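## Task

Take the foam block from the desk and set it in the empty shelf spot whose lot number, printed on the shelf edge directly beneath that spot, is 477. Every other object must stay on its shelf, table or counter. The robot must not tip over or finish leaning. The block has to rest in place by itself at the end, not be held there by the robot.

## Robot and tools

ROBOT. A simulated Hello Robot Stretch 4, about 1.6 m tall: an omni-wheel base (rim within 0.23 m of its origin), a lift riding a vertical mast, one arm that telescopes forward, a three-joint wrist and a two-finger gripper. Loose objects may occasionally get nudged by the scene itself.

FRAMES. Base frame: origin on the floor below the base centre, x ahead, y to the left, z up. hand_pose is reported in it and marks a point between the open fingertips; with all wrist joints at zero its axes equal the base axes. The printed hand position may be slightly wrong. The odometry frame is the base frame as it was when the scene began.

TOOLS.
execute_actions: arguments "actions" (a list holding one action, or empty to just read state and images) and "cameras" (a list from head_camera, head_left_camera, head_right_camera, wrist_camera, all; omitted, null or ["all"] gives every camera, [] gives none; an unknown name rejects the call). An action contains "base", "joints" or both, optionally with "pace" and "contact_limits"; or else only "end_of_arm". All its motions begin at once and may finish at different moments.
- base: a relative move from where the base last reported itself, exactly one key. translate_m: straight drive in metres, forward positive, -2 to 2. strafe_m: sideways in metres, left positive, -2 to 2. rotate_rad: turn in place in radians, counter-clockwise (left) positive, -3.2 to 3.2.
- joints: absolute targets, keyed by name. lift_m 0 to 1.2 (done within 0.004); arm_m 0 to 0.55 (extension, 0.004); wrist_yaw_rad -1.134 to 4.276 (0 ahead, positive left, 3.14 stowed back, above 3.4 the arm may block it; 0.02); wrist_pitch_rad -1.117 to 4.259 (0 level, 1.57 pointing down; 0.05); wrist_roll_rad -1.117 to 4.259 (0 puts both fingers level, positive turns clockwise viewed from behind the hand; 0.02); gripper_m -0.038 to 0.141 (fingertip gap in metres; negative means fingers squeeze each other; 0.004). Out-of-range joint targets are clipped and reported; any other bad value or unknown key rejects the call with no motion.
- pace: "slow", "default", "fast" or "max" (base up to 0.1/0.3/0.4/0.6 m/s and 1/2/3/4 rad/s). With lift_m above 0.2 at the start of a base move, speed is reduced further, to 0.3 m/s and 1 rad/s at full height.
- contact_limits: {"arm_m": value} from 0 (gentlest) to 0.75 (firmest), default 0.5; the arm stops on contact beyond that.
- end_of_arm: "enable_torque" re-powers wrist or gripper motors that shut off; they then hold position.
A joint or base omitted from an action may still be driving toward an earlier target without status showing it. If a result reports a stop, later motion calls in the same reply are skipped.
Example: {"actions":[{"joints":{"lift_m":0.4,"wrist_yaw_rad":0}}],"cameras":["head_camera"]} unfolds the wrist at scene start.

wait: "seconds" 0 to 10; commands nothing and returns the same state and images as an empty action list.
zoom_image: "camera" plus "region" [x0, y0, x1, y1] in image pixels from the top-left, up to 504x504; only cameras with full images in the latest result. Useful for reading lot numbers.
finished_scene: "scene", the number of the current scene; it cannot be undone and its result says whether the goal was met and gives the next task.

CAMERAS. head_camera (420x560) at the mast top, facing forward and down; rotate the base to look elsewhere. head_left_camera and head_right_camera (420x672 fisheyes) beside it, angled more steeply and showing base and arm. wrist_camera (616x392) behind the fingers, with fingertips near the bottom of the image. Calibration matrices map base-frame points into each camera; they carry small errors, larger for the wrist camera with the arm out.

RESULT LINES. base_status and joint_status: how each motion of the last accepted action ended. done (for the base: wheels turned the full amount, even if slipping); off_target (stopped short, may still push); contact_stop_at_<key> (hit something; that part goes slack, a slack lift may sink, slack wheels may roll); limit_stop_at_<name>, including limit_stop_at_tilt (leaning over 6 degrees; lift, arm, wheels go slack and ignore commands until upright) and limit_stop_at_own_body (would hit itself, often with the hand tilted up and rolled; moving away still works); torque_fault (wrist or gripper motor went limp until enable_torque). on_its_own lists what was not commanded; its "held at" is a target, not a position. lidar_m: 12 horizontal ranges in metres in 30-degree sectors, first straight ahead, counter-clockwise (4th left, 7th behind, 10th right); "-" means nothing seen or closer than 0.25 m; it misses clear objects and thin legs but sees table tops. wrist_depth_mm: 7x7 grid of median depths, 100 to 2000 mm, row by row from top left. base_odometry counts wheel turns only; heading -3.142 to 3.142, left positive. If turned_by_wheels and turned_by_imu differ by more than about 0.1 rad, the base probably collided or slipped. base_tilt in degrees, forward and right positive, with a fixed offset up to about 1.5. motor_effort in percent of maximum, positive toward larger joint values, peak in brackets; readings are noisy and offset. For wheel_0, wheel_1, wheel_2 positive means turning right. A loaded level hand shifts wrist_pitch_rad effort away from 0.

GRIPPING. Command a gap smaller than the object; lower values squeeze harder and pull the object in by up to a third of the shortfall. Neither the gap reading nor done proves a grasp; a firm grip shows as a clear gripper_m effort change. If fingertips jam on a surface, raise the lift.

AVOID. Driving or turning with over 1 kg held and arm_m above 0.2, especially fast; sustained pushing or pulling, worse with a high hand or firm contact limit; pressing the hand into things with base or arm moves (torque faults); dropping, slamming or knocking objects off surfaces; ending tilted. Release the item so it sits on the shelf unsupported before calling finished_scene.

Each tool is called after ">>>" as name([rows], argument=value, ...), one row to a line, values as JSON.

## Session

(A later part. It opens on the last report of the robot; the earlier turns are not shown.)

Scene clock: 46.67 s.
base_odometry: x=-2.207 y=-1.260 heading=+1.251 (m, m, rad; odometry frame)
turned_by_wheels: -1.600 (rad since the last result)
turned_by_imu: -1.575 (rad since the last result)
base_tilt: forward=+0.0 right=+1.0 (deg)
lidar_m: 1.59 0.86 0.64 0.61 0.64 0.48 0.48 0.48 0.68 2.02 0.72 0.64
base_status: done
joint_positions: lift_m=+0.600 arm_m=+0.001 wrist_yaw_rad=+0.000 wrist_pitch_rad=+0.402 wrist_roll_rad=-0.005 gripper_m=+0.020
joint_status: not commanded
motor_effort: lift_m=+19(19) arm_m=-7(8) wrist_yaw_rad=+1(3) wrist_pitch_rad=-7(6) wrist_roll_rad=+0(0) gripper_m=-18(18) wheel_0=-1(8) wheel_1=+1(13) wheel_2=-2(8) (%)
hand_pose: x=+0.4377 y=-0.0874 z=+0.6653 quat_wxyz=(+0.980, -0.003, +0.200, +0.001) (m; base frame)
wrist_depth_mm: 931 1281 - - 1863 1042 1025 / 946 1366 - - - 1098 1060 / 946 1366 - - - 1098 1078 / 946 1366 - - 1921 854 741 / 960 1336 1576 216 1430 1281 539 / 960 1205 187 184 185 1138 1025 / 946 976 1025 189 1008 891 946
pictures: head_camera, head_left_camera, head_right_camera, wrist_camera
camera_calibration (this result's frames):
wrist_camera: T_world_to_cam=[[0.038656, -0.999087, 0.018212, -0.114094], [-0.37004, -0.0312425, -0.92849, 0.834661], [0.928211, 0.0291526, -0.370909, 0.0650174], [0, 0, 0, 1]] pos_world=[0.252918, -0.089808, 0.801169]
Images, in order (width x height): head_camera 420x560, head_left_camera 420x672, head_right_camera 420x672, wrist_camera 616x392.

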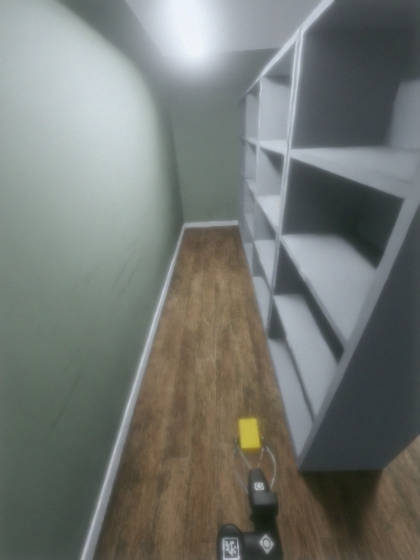

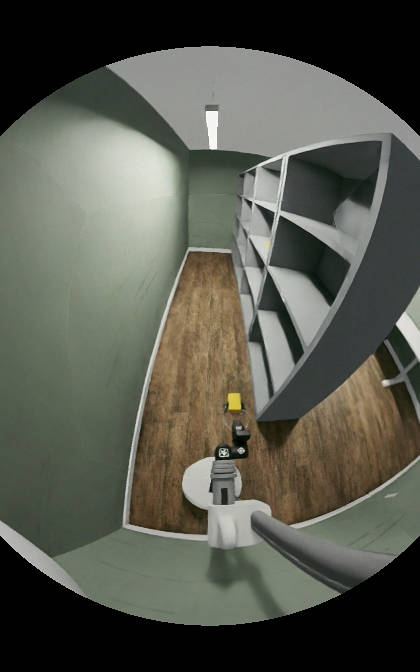

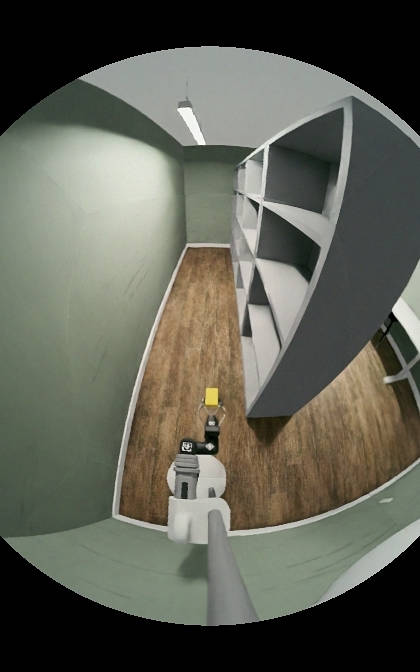

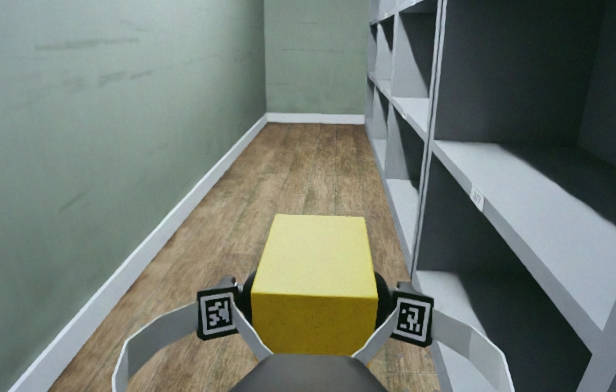

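>>> execute_actions([
  {"base":{"strafe_m":0.25},"pace":"fast"},
], cameras=[])

>>> execute_actions([
  {"base":{"rotate_rad":-1.635},"pace":"fast"},
], cameras=[])

>>> execute_actions([
  {"base":{"strafe_m":1.0},"pace":"fast"},
])

Scene clock: 49.63 s.
base_odometry: x=-2.445 y=-1.182 heading=+1.251 (m, m, rad; odometry frame)
turned_by_wheels: +0.000 (rad since the last result)
turned_by_imu: +0.000 (rad since the last result)
base_tilt: forward=+0.0 right=+1.0 (deg)
lidar_m: 1.37 0.51 0.38 0.36 0.38 0.49 0.46 0.48 0.68 2.02 0.80 0.88
base_status: done
joint_positions: lift_m=+0.600 arm_m=+0.001 wrist_yaw_rad=+0.000 wrist_pitch_rad=+0.402 wrist_roll_rad=-0.005 gripper_m=+0.020
joint_status: not commanded
motor_effort: lift_m=+19(19) arm_m=-7(8) wrist_yaw_rad=+0(1) wrist_pitch_rad=-7(7) wrist_roll_rad=+1(0) gripper_m=-18(18) wheel_0=+1(8) wheel_1=-3(12) wheel_2=-1(1) (%)
hand_pose: x=+0.4377 y=-0.0874 z=+0.6653 quat_wxyz=(+0.980, -0.003, +0.200, +0.001) (m; base frame)
wrist_depth_mm: 603 842 1464 - - 1863 1025 / 615 866 1576 - - 1921 1060 / 621 878 1618 - - 1708 1118 / 627 878 1576 - - 1661 1182 / 634 891 1464 216 1576 1336 1255 / 627 842 187 184 185 1205 1118 / 627 741 1008 189 1008 976 960
pictures: none
No camera images: the call's "cameras" was empty. Leave "cameras" out to get every camera's image.

Scene clock: 51.43 s.
base_odometry: x=-2.445 y=-1.182 heading=-0.384 (m, m, rad; odometry frame)
turned_by_wheels: -1.635 (rad since the last result)
turned_by_imu: -1.609 (rad since the last result)
base_tilt: forward=+0.0 right=+1.1 (deg)
lidar_m: 1.58 0.79 0.83 1.84 0.58 0.39 0.37 0.36 0.49 0.44 0.47 0.64
base_status: done
joint_positions: lift_m=+0.600 arm_m=+0.001 wrist_yaw_rad=+0.000 wrist_pitch_rad=+0.402 wrist_roll_rad=-0.005 gripper_m=+0.020
joint_status: not commanded
motor_effort: lift_m=+19(19) arm_m=-8(8) wrist_yaw_rad=+3(1) wrist_pitch_rad=-8(7) wrist_roll_rad=+0(0) gripper_m=-17(17) wheel_0=+0(4) wheel_1=-2(6) wheel_2=-2(9) (%)
hand_pose: x=+0.4377 y=-0.0874 z=+0.6653 quat_wxyz=(+0.980, -0.003, +0.200, +0.001) (m; base frame)
wrist_depth_mm: - - - - 1618 820 580 / - - - - 1661 831 574 / - - - - 1708 831 585 / 1863 - - - 1708 831 580 / 931 1576 1618 216 1397 831 580 / 917 1255 187 184 185 759 569 / 917 976 1025 189 1025 647 574
pictures: none
No camera images: the call's "cameras" was empty. Leave "cameras" out to get every camera's image.

Scene clock: 55.17 s.
base_odometry: x=-2.070 y=-0.255 heading=-0.384 (m, m, rad; odometry frame)
turned_by_wheels: +0.000 (rad since the last result)
turned_by_imu: -0.001 (rad since the last result)
base_tilt: forward=+0.0 right=+1.0 (deg)
lidar_m: 0.53 0.56 0.77 1.94 0.61 0.41 0.41 0.42 0.55 1.40 1.51 0.59
base_status: done
joint_positions: lift_m=+0.600 arm_m=+0.001 wrist_yaw_rad=+0.000 wrist_pitch_rad=+0.402 wrist_roll_rad=-0.005 gripper_m=+0.020
joint_status: not commanded
motor_effort: lift_m=+19(18) arm_m=-8(7) wrist_yaw_rad=+0(0) wrist_pitch_rad=-8(8) wrist_roll_rad=+1(0) gripper_m=-17(18) wheel_0=+0(7) wheel_1=-1(11) wheel_2=+0(0) (%)
hand_pose: x=+0.4377 y=-0.0874 z=+0.6653 quat_wxyz=(+0.980, -0.003, +0.200, +0.001) (m; base frame)
wrist_depth_mm: 723 715 723 723 723 691 492 / 750 759 750 768 759 699 484 / 750 809 798 798 798 707 488 / 668 715 715 723 741 647 484 / 521 530 535 216 535 535 473 / 424 418 187 184 185 418 418 / 741 878 931 189 904 544 488
pictures: head_camera, head_left_camera, head_right_camera, wrist_camera
camera_calibration (this result's frames):
wrist_camera: T_world_to_cam=[[0.0386599, -0.999086, 0.0182138, -0.114096], [-0.370044, -0.0312457, -0.928489, 0.834662], [0.92821, 0.0291554, -0.370913, 0.0650175], [0, 0, 0, 1]] pos_world=[0.252922, -0.0898077, 0.801168]
Images, in order (width x height): head_camera 420x560, head_left_camera 420x672, head_right_camera 420x672, wrist_camera 616x392.

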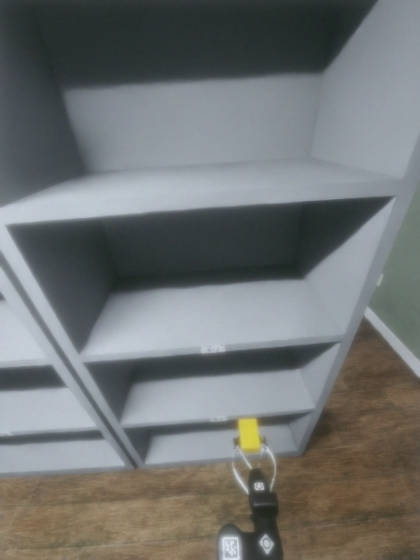

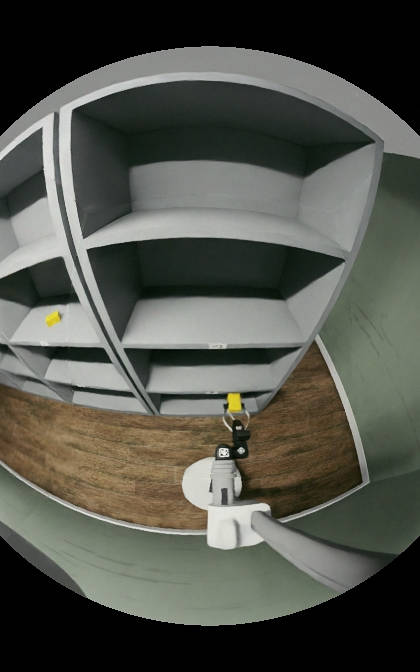

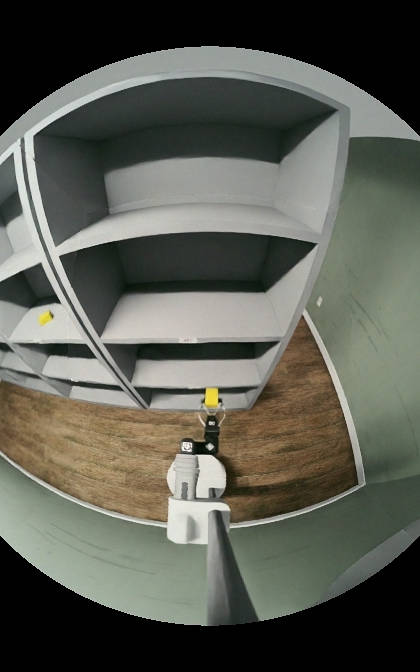

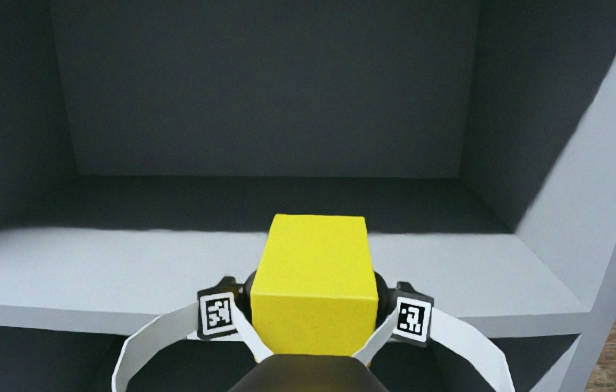

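>>> zoom_image(camera="head_camera", region=[180, 330, 260, 430])

>>> zoom_image(camera="head_left_camera", region=[0, 290, 130, 410])

Region (180, 330, 260, 430) of head_camera's 420x560 image, scaled by 5.040, with more detail than that image has; it fills the left 403 columns of this view, and the rest is white.

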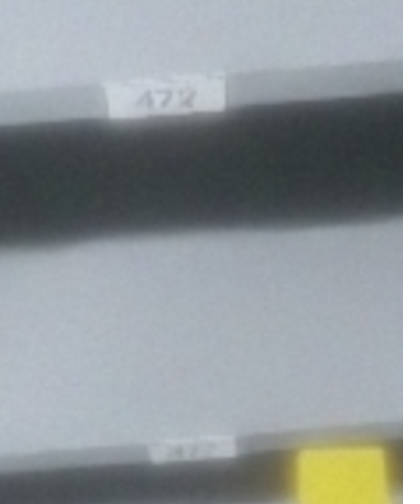

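Region (0, 290, 130, 410) of head_left_camera's 420x672 image, scaled by 3.877, with more detail than that image has; it fills the top 465 rows of this view, and the rest is white.

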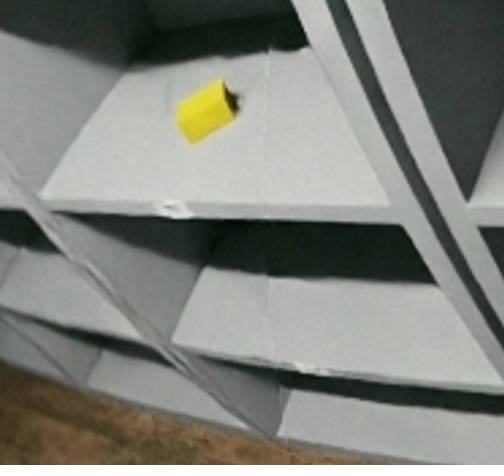

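>>> execute_actions([
  {"base":{"translate_m":-0.09},"joints":{"lift_m":0.42},"pace":"fast"},
], cameras=["wrist_camera"])

>>> execute_actions([
  {"base":{"rotate_rad":0.045},"pace":"fast"},
], cameras=[])

Scene clock: 58.00 s.
base_odometry: x=-2.154 y=-0.221 heading=-0.384 (m, m, rad; odometry frame)
turned_by_wheels: +0.000 (rad since the last result)
turned_by_imu: +0.000 (rad since the last result)
base_tilt: forward=+0.0 right=+1.0 (deg)
lidar_m: 0.62 0.66 0.90 1.65 0.50 0.34 0.32 0.33 0.44 1.11 1.50 0.68
base_status: done
joint_positions: lift_m=+0.420 arm_m=+0.001 wrist_yaw_rad=+0.000 wrist_pitch_rad=+0.402 wrist_roll_rad=-0.005 gripper_m=+0.020
joint_status: all done
motor_effort: lift_m=+18(16) arm_m=-7(8) wrist_yaw_rad=+1(0) wrist_pitch_rad=-7(7) wrist_roll_rad=+0(0) gripper_m=-16(16) wheel_0=+2(7) wheel_1=-1(5) wheel_2=-2(10) (%)
hand_pose: x=+0.4376 y=-0.0874 z=+0.4854 quat_wxyz=(+0.980, -0.003, +0.200, +0.001) (m; base frame)
wrist_depth_mm: 723 798 809 809 798 699 500 / 691 820 831 831 831 661 488 / 439 433 433 433 436 452 436 / 741 931 960 931 946 707 492 / 732 976 991 216 991 707 500 / 741 831 187 184 185 654 530 / 683 668 699 189 691 554 778
pictures: wrist_camera
camera_calibration (this result's frames):
wrist_camera: T_world_to_cam=[[0.0386152, -0.999088, 0.0182111, -0.110809], [-0.370112, -0.0312287, -0.928462, 0.667623], [0.928184, 0.0291126, -0.37098, -0.00163141], [0, 0, 0, 1]] pos_world=[0.252888, -0.0898114, 0.621276]
Images, in order (width x height): wrist_camera 616x392.

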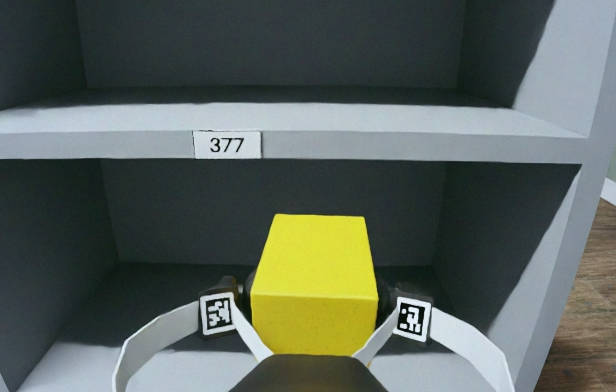

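Scene clock: 58.53 s.
base_odometry: x=-2.154 y=-0.221 heading=-0.339 (m, m, rad; odometry frame)
turned_by_wheels: +0.045 (rad since the last result)
turned_by_imu: +0.044 (rad since the last result)
base_tilt: forward=+0.0 right=+1.1 (deg)
lidar_m: 0.64 0.67 0.92 1.35 0.47 0.33 0.32 0.34 0.47 1.27 1.52 0.68
base_status: done
joint_positions: lift_m=+0.420 arm_m=+0.001 wrist_yaw_rad=+0.000 wrist_pitch_rad=+0.402 wrist_roll_rad=-0.005 gripper_m=+0.020
joint_status: not commanded
motor_effort: lift_m=+18(17) arm_m=-8(7) wrist_yaw_rad=+1(0) wrist_pitch_rad=-7(7) wrist_roll_rad=+0(0) gripper_m=-17(17) wheel_0=-1(1) wheel_1=+1(6) wheel_2=-1(7) (%)
hand_pose: x=+0.4377 y=-0.0874 z=+0.4854 quat_wxyz=(+0.980, -0.003, +0.200, +0.001) (m; base frame)
wrist_depth_mm: 647 809 809 798 788 768 559 / 640 842 842 820 820 750 549 / 442 442 433 430 436 421 418 / 683 946 946 931 931 809 549 / 691 976 1008 216 976 788 544 / 683 831 187 184 185 723 535 / 668 661 691 189 683 615 544
pictures: none
No camera images: the call's "cameras" was empty. Leave "cameras" out to get every camera's image.

>>> execute_actions([
  {"base":{"strafe_m":0.95},"pace":"max"},
])

Scene clock: 62.27 s.
base_odometry: x=-1.837 y=+0.675 heading=-0.339 (m, m, rad; odometry frame)
turned_by_wheels: +0.000 (rad since the last result)
turned_by_imu: -0.001 (rad since the last result)
base_tilt: forward=+0.0 right=+1.0 (deg)
lidar_m: 0.62 0.66 0.92 1.37 0.48 0.35 0.32 0.35 0.47 1.29 0.93 0.67
base_status: done
joint_positions: lift_m=+0.420 arm_m=+0.001 wrist_yaw_rad=+0.000 wrist_pitch_rad=+0.402 wrist_roll_rad=-0.005 gripper_m=+0.020
joint_status: not commanded
motor_effort: lift_m=+20(20) arm_m=-7(8) wrist_yaw_rad=-2(1) wrist_pitch_rad=-7(7) wrist_roll_rad=+1(0) gripper_m=-17(16) wheel_0=+1(12) wheel_1=+0(10) wheel_2=+0(1) (%)
hand_pose: x=+0.4377 y=-0.0874 z=+0.4852 quat_wxyz=(+0.980, -0.003, +0.200, +0.001) (m; base frame)
wrist_depth_mm: 647 798 798 798 788 768 580 / 615 820 831 820 809 750 564 / 439 439 433 430 433 421 415 / 661 931 946 931 917 831 569 / 676 960 976 216 991 820 564 / 668 831 187 184 185 759 549 / 661 668 699 189 683 627 554
pictures: head_camera, head_left_camera, head_right_camera, wrist_camera
camera_calibration (this result's frames):
wrist_camera: T_world_to_cam=[[0.038776, -0.999082, 0.0182131, -0.110834], [-0.37006, -0.0312887, -0.928481, 0.667412], [0.928198, 0.0292629, -0.370933, -0.00174702], [0, 0, 0, 1]] pos_world=[0.252902, -0.0897983, 0.62105]
Images, in order (width x height): head_camera 420x560, head_left_camera 420x672, head_right_camera 420x672, wrist_camera 616x392.

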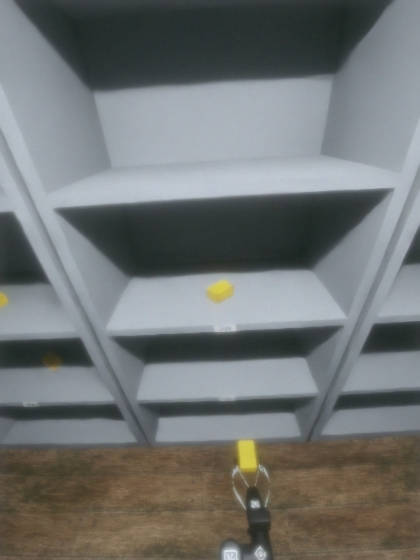

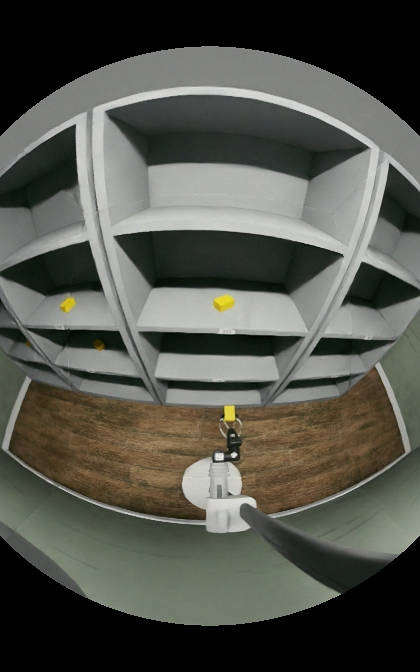

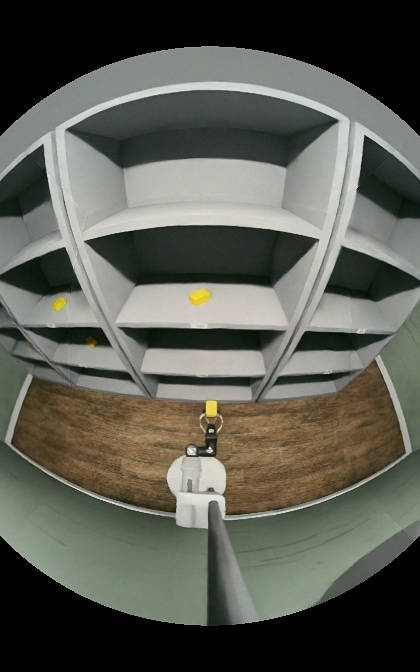

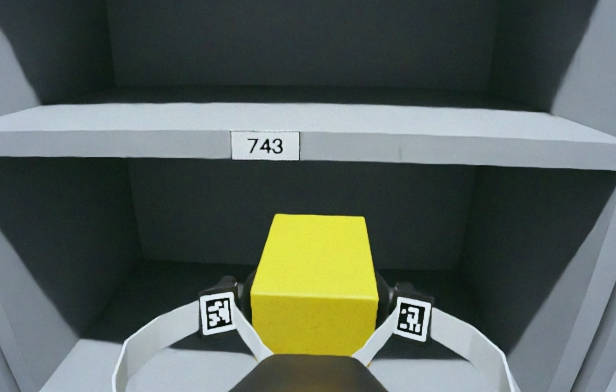

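>>> zoom_image(camera="head_left_camera", region=[0, 270, 120, 390])

>>> zoom_image(camera="head_right_camera", region=[335, 315, 385, 345])

Region (0, 270, 120, 390) of head_left_camera's 420x672 image, scaled by 4.200, with more detail than that image has.

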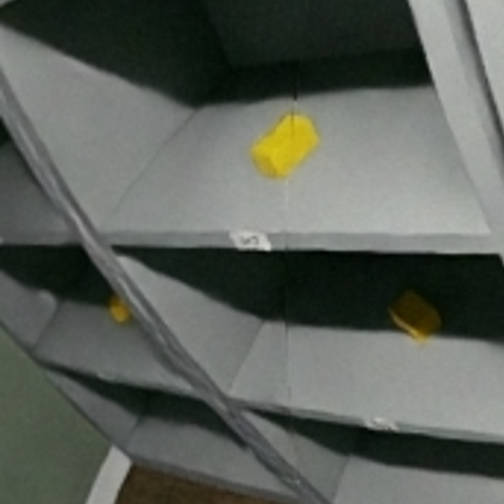

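Region (335, 315, 385, 345) of head_right_camera's 420x672 image, scaled by 10.080, with more detail than that image has; it fills the top 302 rows of this view, and the rest is white.

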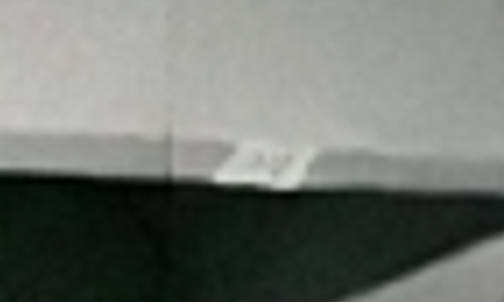

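>>> execute_actions([
  {"base":{"strafe_m":1.8},"joints":{"lift_m":0.86},"pace":"max"},
])

Scene clock: 68.73 s.
base_odometry: x=-1.239 y=+2.372 heading=-0.339 (m, m, rad; odometry frame)
turned_by_wheels: +0.000 (rad since the last result)
turned_by_imu: -0.002 (rad since the last result)
base_tilt: forward=+0.0 right=+1.1 (deg)
lidar_m: 0.62 0.67 0.51 0.49 0.50 0.35 0.33 0.33 0.46 1.32 0.91 0.66
base_status: done
joint_positions: lift_m=+0.860 arm_m=+0.001 wrist_yaw_rad=+0.000 wrist_pitch_rad=+0.402 wrist_roll_rad=-0.005 gripper_m=+0.020
joint_status: all done
motor_effort: lift_m=+20(22) arm_m=-7(8) wrist_yaw_rad=-1(0) wrist_pitch_rad=-7(7) wrist_roll_rad=+0(0) gripper_m=-17(17) wheel_0=-1(15) wheel_1=-2(12) wheel_2=-1(1) (%)
hand_pose: x=+0.4377 y=-0.0874 z=+0.9252 quat_wxyz=(+0.980, -0.003, +0.200, +0.001) (m; base frame)
wrist_depth_mm: 750 809 798 809 788 654 459 / 683 741 707 715 741 609 445 / 430 421 421 413 413 407 404 / 768 960 931 917 917 661 445 / 778 976 976 216 960 647 455 / 732 809 187 184 185 591 488 / 676 654 683 189 661 512 512
pictures: head_camera, head_left_camera, head_right_camera, wrist_camera
camera_calibration (this result's frames):
wrist_camera: T_world_to_cam=[[0.038767, -0.999082, 0.018213, -0.118846], [-0.37006, -0.0312853, -0.928481, 1.07594], [0.928199, 0.0292545, -0.370933, 0.161464], [0, 0, 0, 1]] pos_world=[0.252901, -0.0897991, 1.06105]
Images, in order (width x height): head_camera 420x560, head_left_camera 420x672, head_right_camera 420x672, wrist_camera 616x392.

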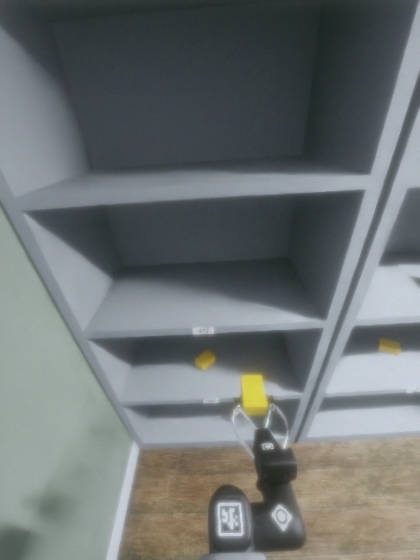

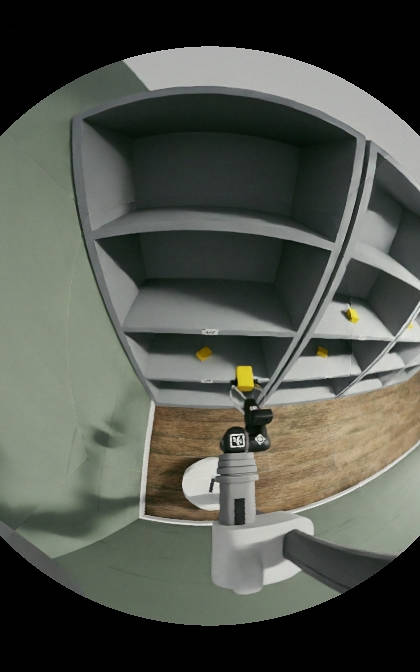

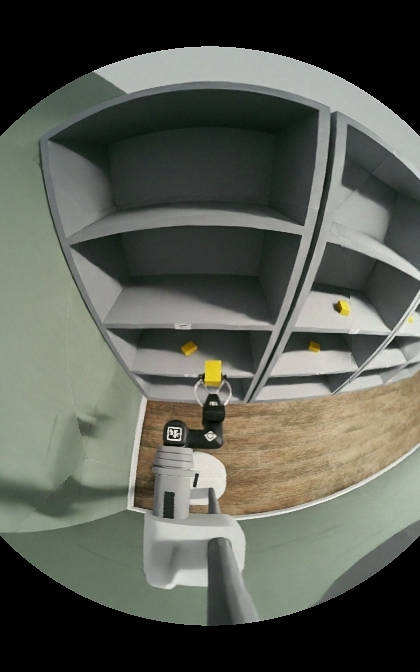

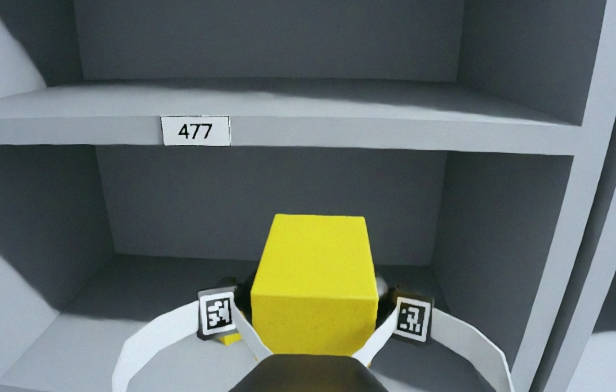

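>>> execute_actions([
  {"base":{"strafe_m":0.13},"joints":{"lift_m":0.98,"arm_m":0.1},"pace":"fast"},
], cameras=["wrist_camera","head_camera"])

Scene clock: 71.30 s.
base_odometry: x=-1.195 y=+2.495 heading=-0.340 (m, m, rad; odometry frame)
turned_by_wheels: +0.000 (rad since the last result)
turned_by_imu: +0.000 (rad since the last result)
base_tilt: forward=+0.0 right=+1.0 (deg)
lidar_m: 0.63 0.52 0.38 0.35 0.38 0.36 0.33 0.35 0.46 1.32 0.90 0.66
base_status: done
joint_positions: lift_m=+0.980 arm_m=+0.099 wrist_yaw_rad=+0.000 wrist_pitch_rad=+0.402 wrist_roll_rad=-0.005 gripper_m=+0.020
joint_status: all done
motor_effort: lift_m=+23(27) arm_m=+8(8) wrist_yaw_rad=+0(0) wrist_pitch_rad=-6(7) wrist_roll_rad=+0(1) gripper_m=-15(17) wheel_0=+1(7) wheel_1=-3(11) wheel_2=-1(1) (%)
hand_pose: x=+0.5350 y=-0.0874 z=+1.0450 quat_wxyz=(+0.980, -0.003, +0.200, +0.001) (m; base frame)
wrist_depth_mm: 569 715 715 699 699 683 668 / 580 741 741 741 732 715 647 / 591 732 768 759 750 741 654 / 508 512 517 517 521 525 525 / 377 377 379 216 382 382 379 / 591 741 187 185 185 366 585 / 591 699 831 189 809 732 647
pictures: head_camera, wrist_camera
camera_calibration (this result's frames):
wrist_camera: T_world_to_cam=[[0.0387661, -0.999082, 0.0182159, -0.124804], [-0.36999, -0.0312854, -0.928509, 1.22319], [0.928226, 0.0292549, -0.370864, 0.115461], [0, 0, 0, 1]] pos_world=[0.350232, -0.089799, 1.18083]
Images, in order (width x height): head_camera 420x560, wrist_camera 616x392.

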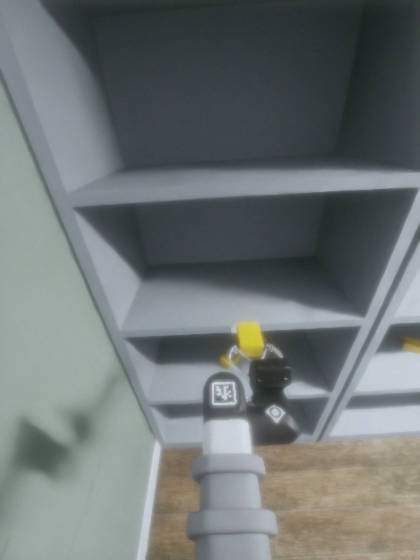

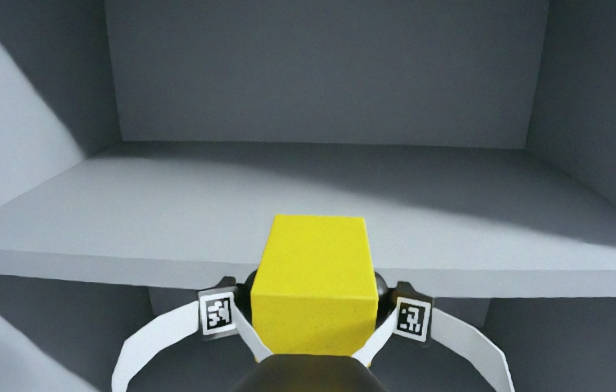

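>>> execute_actions([
  {"joints":{"arm_m":0.38},"pace":"fast"},
], cameras=["wrist_camera","head_camera"])

Scene clock: 76.77 s.
base_odometry: x=-1.195 y=+2.495 heading=-0.340 (m, m, rad; odometry frame)
turned_by_wheels: +0.000 (rad since the last result)
turned_by_imu: +0.000 (rad since the last result)
base_tilt: forward=+0.0 right=+1.2 (deg)
lidar_m: 0.62 0.55 0.38 0.36 0.37 0.37 0.34 0.35 0.47 1.34 0.92 0.67
base_status: not commanded
joint_positions: lift_m=+0.980 arm_m=+0.379 wrist_yaw_rad=+0.000 wrist_pitch_rad=+0.402 wrist_roll_rad=-0.005 gripper_m=+0.020
joint_status: all done
motor_effort: lift_m=+23(23) arm_m=+7(10) wrist_yaw_rad=-1(0) wrist_pitch_rad=-7(7) wrist_roll_rad=+0(1) gripper_m=-16(17) wheel_0=+1(1) wheel_1=-3(3) wheel_2=-1(0) (%)
hand_pose: x=+0.8150 y=-0.0874 z=+1.0450 quat_wxyz=(+0.980, -0.003, +0.200, +0.001) (m; base frame)
wrist_depth_mm: 459 452 452 445 436 433 430 / 480 477 469 469 459 455 449 / 508 504 500 492 484 480 477 / 504 508 512 508 508 500 496 / 368 375 377 216 379 379 375 / 287 294 187 184 184 297 294 / 244 233 244 190 240 236 249
pictures: head_camera, wrist_camera
camera_calibration (this result's frames):
wrist_camera: T_world_to_cam=[[0.038802, -0.999081, 0.0182184, -0.135682], [-0.369929, -0.0312992, -0.928533, 1.32679], [0.928249, 0.0292894, -0.370804, -0.144553], [0, 0, 0, 1]] pos_world=[0.630264, -0.089796, 1.18084]
Images, in order (width x height): head_camera 420x560, wrist_camera 616x392.

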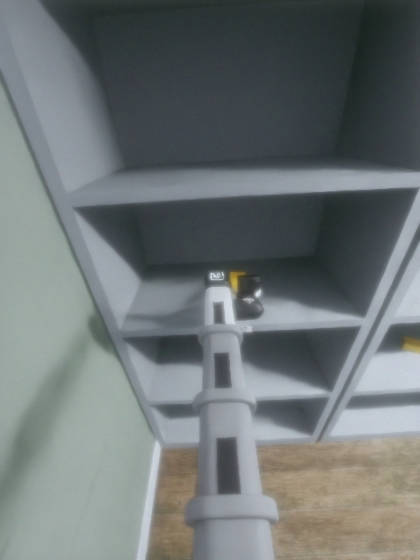

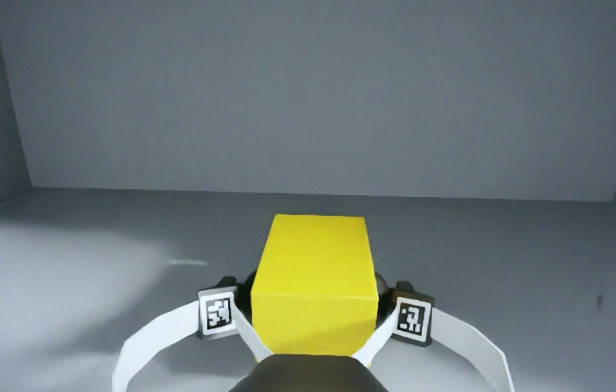

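>>> execute_actions([
  {"joints":{"arm_m":0.40,"lift_m":0.949}},
], cameras=[])

Scene clock: 78.17 s.
base_odometry: x=-1.195 y=+2.495 heading=-0.340 (m, m, rad; odometry frame)
turned_by_wheels: +0.000 (rad since the last result)
turned_by_imu: +0.000 (rad since the last result)
base_tilt: forward=+0.0 right=+1.1 (deg)
lidar_m: 0.62 0.54 0.38 0.36 0.39 0.34 0.34 0.35 0.47 1.34 0.93 0.65
base_status: not commanded
joint_positions: lift_m=+0.949 arm_m=+0.399 wrist_yaw_rad=+0.000 wrist_pitch_rad=+0.402 wrist_roll_rad=-0.005 gripper_m=+0.020
joint_status: all done
motor_effort: lift_m=+17(22) arm_m=+7(7) wrist_yaw_rad=+1(1) wrist_pitch_rad=-7(7) wrist_roll_rad=-1(0) gripper_m=-16(16) wheel_0=+1(1) wheel_1=-3(3) wheel_2=-1(1) (%)
hand_pose: x=+0.8350 y=-0.0874 z=+1.0145 quat_wxyz=(+0.980, -0.003, +0.200, +0.001) (m; base frame)
wrist_depth_mm: 439 433 430 427 424 415 413 / 459 459 449 449 442 436 430 / 488 484 473 469 469 459 459 / 427 427 430 433 433 436 439 / 310 314 317 217 319 320 317 / 244 247 187 185 185 251 249 / 206 196 206 189 202 196 -
pictures: none
No camera images: the call's "cameras" was empty. Leave "cameras" out to get every camera's image.

>>> execute_actions([
  {"joints":{"gripper_m":0.10,"lift_m":0.946}},
], cameras=["wrist_camera"])

>>> execute_actions([
  {"joints":{"arm_m":0.1,"lift_m":0.96},"pace":"fast"},
], cameras=["wrist_camera","head_camera"])

Scene clock: 80.20 s.
base_odometry: x=-1.195 y=+2.495 heading=-0.340 (m, m, rad; odometry frame)
turned_by_wheels: +0.000 (rad since the last result)
turned_by_imu: +0.000 (rad since the last result)
base_tilt: forward=+0.0 right=+1.1 (deg)
lidar_m: 0.62 0.54 0.37 0.35 0.38 0.35 0.31 0.35 0.47 1.34 0.92 0.66
base_status: not commanded
joint_positions: lift_m=+0.946 arm_m=+0.399 wrist_yaw_rad=+0.000 wrist_pitch_rad=+0.402 wrist_roll_rad=-0.005 gripper_m=+0.100
joint_status: all done
motor_effort: lift_m=+17(20) arm_m=+8(7) wrist_yaw_rad=+0(0) wrist_pitch_rad=-6(6) wrist_roll_rad=+1(1) gripper_m=+0(16) wheel_0=+1(1) wheel_1=-3(3) wheel_2=-1(1) (%)
hand_pose: x=+0.8350 y=-0.0874 z=+1.0115 quat_wxyz=(+0.980, -0.003, +0.200, +0.001) (m; base frame)
wrist_depth_mm: 436 433 430 427 421 415 413 / 459 455 452 452 442 439 430 / 488 484 477 473 466 459 452 / 418 421 424 424 427 430 433 / 303 309 312 225 315 314 312 / 238 244 195 195 195 235 244 / 202 198 208 147 204 200 -
pictures: wrist_camera
camera_calibration (this result's frames):
wrist_camera: T_world_to_cam=[[0.0387167, -0.999084, 0.0182173, -0.135796], [-0.369958, -0.0312673, -0.928522, 1.30306], [0.928241, 0.0292096, -0.37083, -0.175478], [0, 0, 0, 1]] pos_world=[0.650221, -0.089803, 1.14732]
Images, in order (width x height): wrist_camera 616x392.

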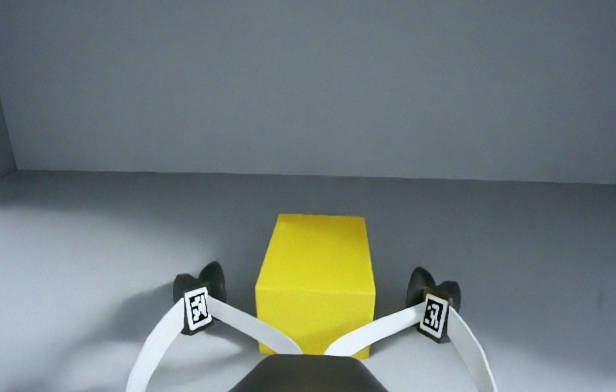

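Scene clock: 81.90 s.
base_odometry: x=-1.195 y=+2.495 heading=-0.340 (m, m, rad; odometry frame)
turned_by_wheels: +0.000 (rad since the last result)
turned_by_imu: +0.000 (rad since the last result)
base_tilt: forward=+0.0 right=+1.1 (deg)
lidar_m: 0.62 0.53 0.36 0.36 0.39 0.36 0.33 0.34 0.47 1.34 0.91 0.66
base_status: not commanded
joint_positions: lift_m=+0.960 arm_m=+0.101 wrist_yaw_rad=+0.000 wrist_pitch_rad=+0.402 wrist_roll_rad=-0.005 gripper_m=+0.100
joint_status: all done
motor_effort: lift_m=+23(23) arm_m=-8(7) wrist_yaw_rad=+0(1) wrist_pitch_rad=-6(7) wrist_roll_rad=-1(0) gripper_m=+0(1) wheel_0=+1(1) wheel_1=-3(3) wheel_2=-1(1) (%)
hand_pose: x=+0.5377 y=-0.0874 z=+1.0251 quat_wxyz=(+0.980, -0.003, +0.200, +0.000) (m; base frame)
wrist_depth_mm: 569 699 707 699 691 691 668 / 574 750 750 732 723 715 654 / 585 723 715 654 723 732 634 / 459 462 462 462 466 469 469 / 373 366 362 355 355 351 347 / 591 809 198 904 214 809 640 / 585 741 831 147 798 759 647
pictures: head_camera, wrist_camera
camera_calibration (this result's frames):
wrist_camera: T_world_to_cam=[[0.0385441, -0.999091, 0.0182234, -0.124494], [-0.369815, -0.0312044, -0.928581, 1.20569], [0.928306, 0.029052, -0.370681, 0.105282], [0, 0, 0, 1]] pos_world=[0.352946, -0.0898167, 1.16087]
Images, in order (width x height): head_camera 420x560, wrist_camera 616x392.

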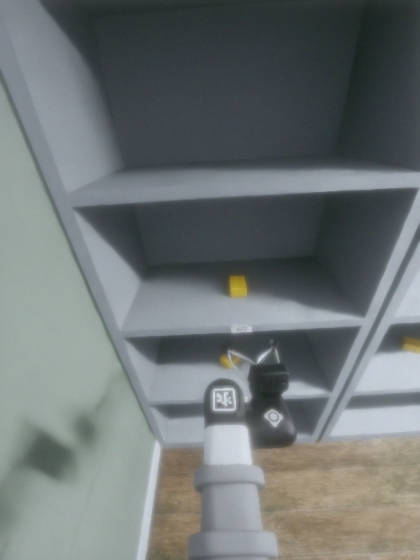

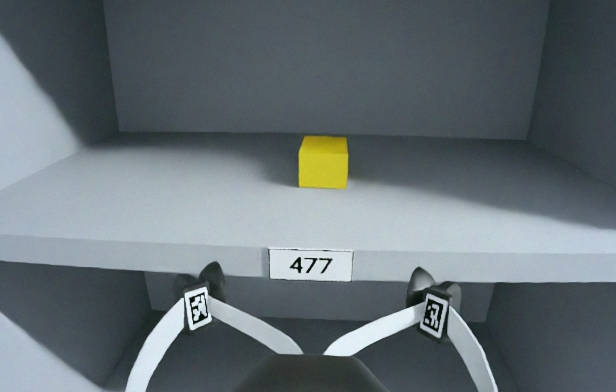

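>>> finished_scene(scene=1)

The scene is finished: the task was done.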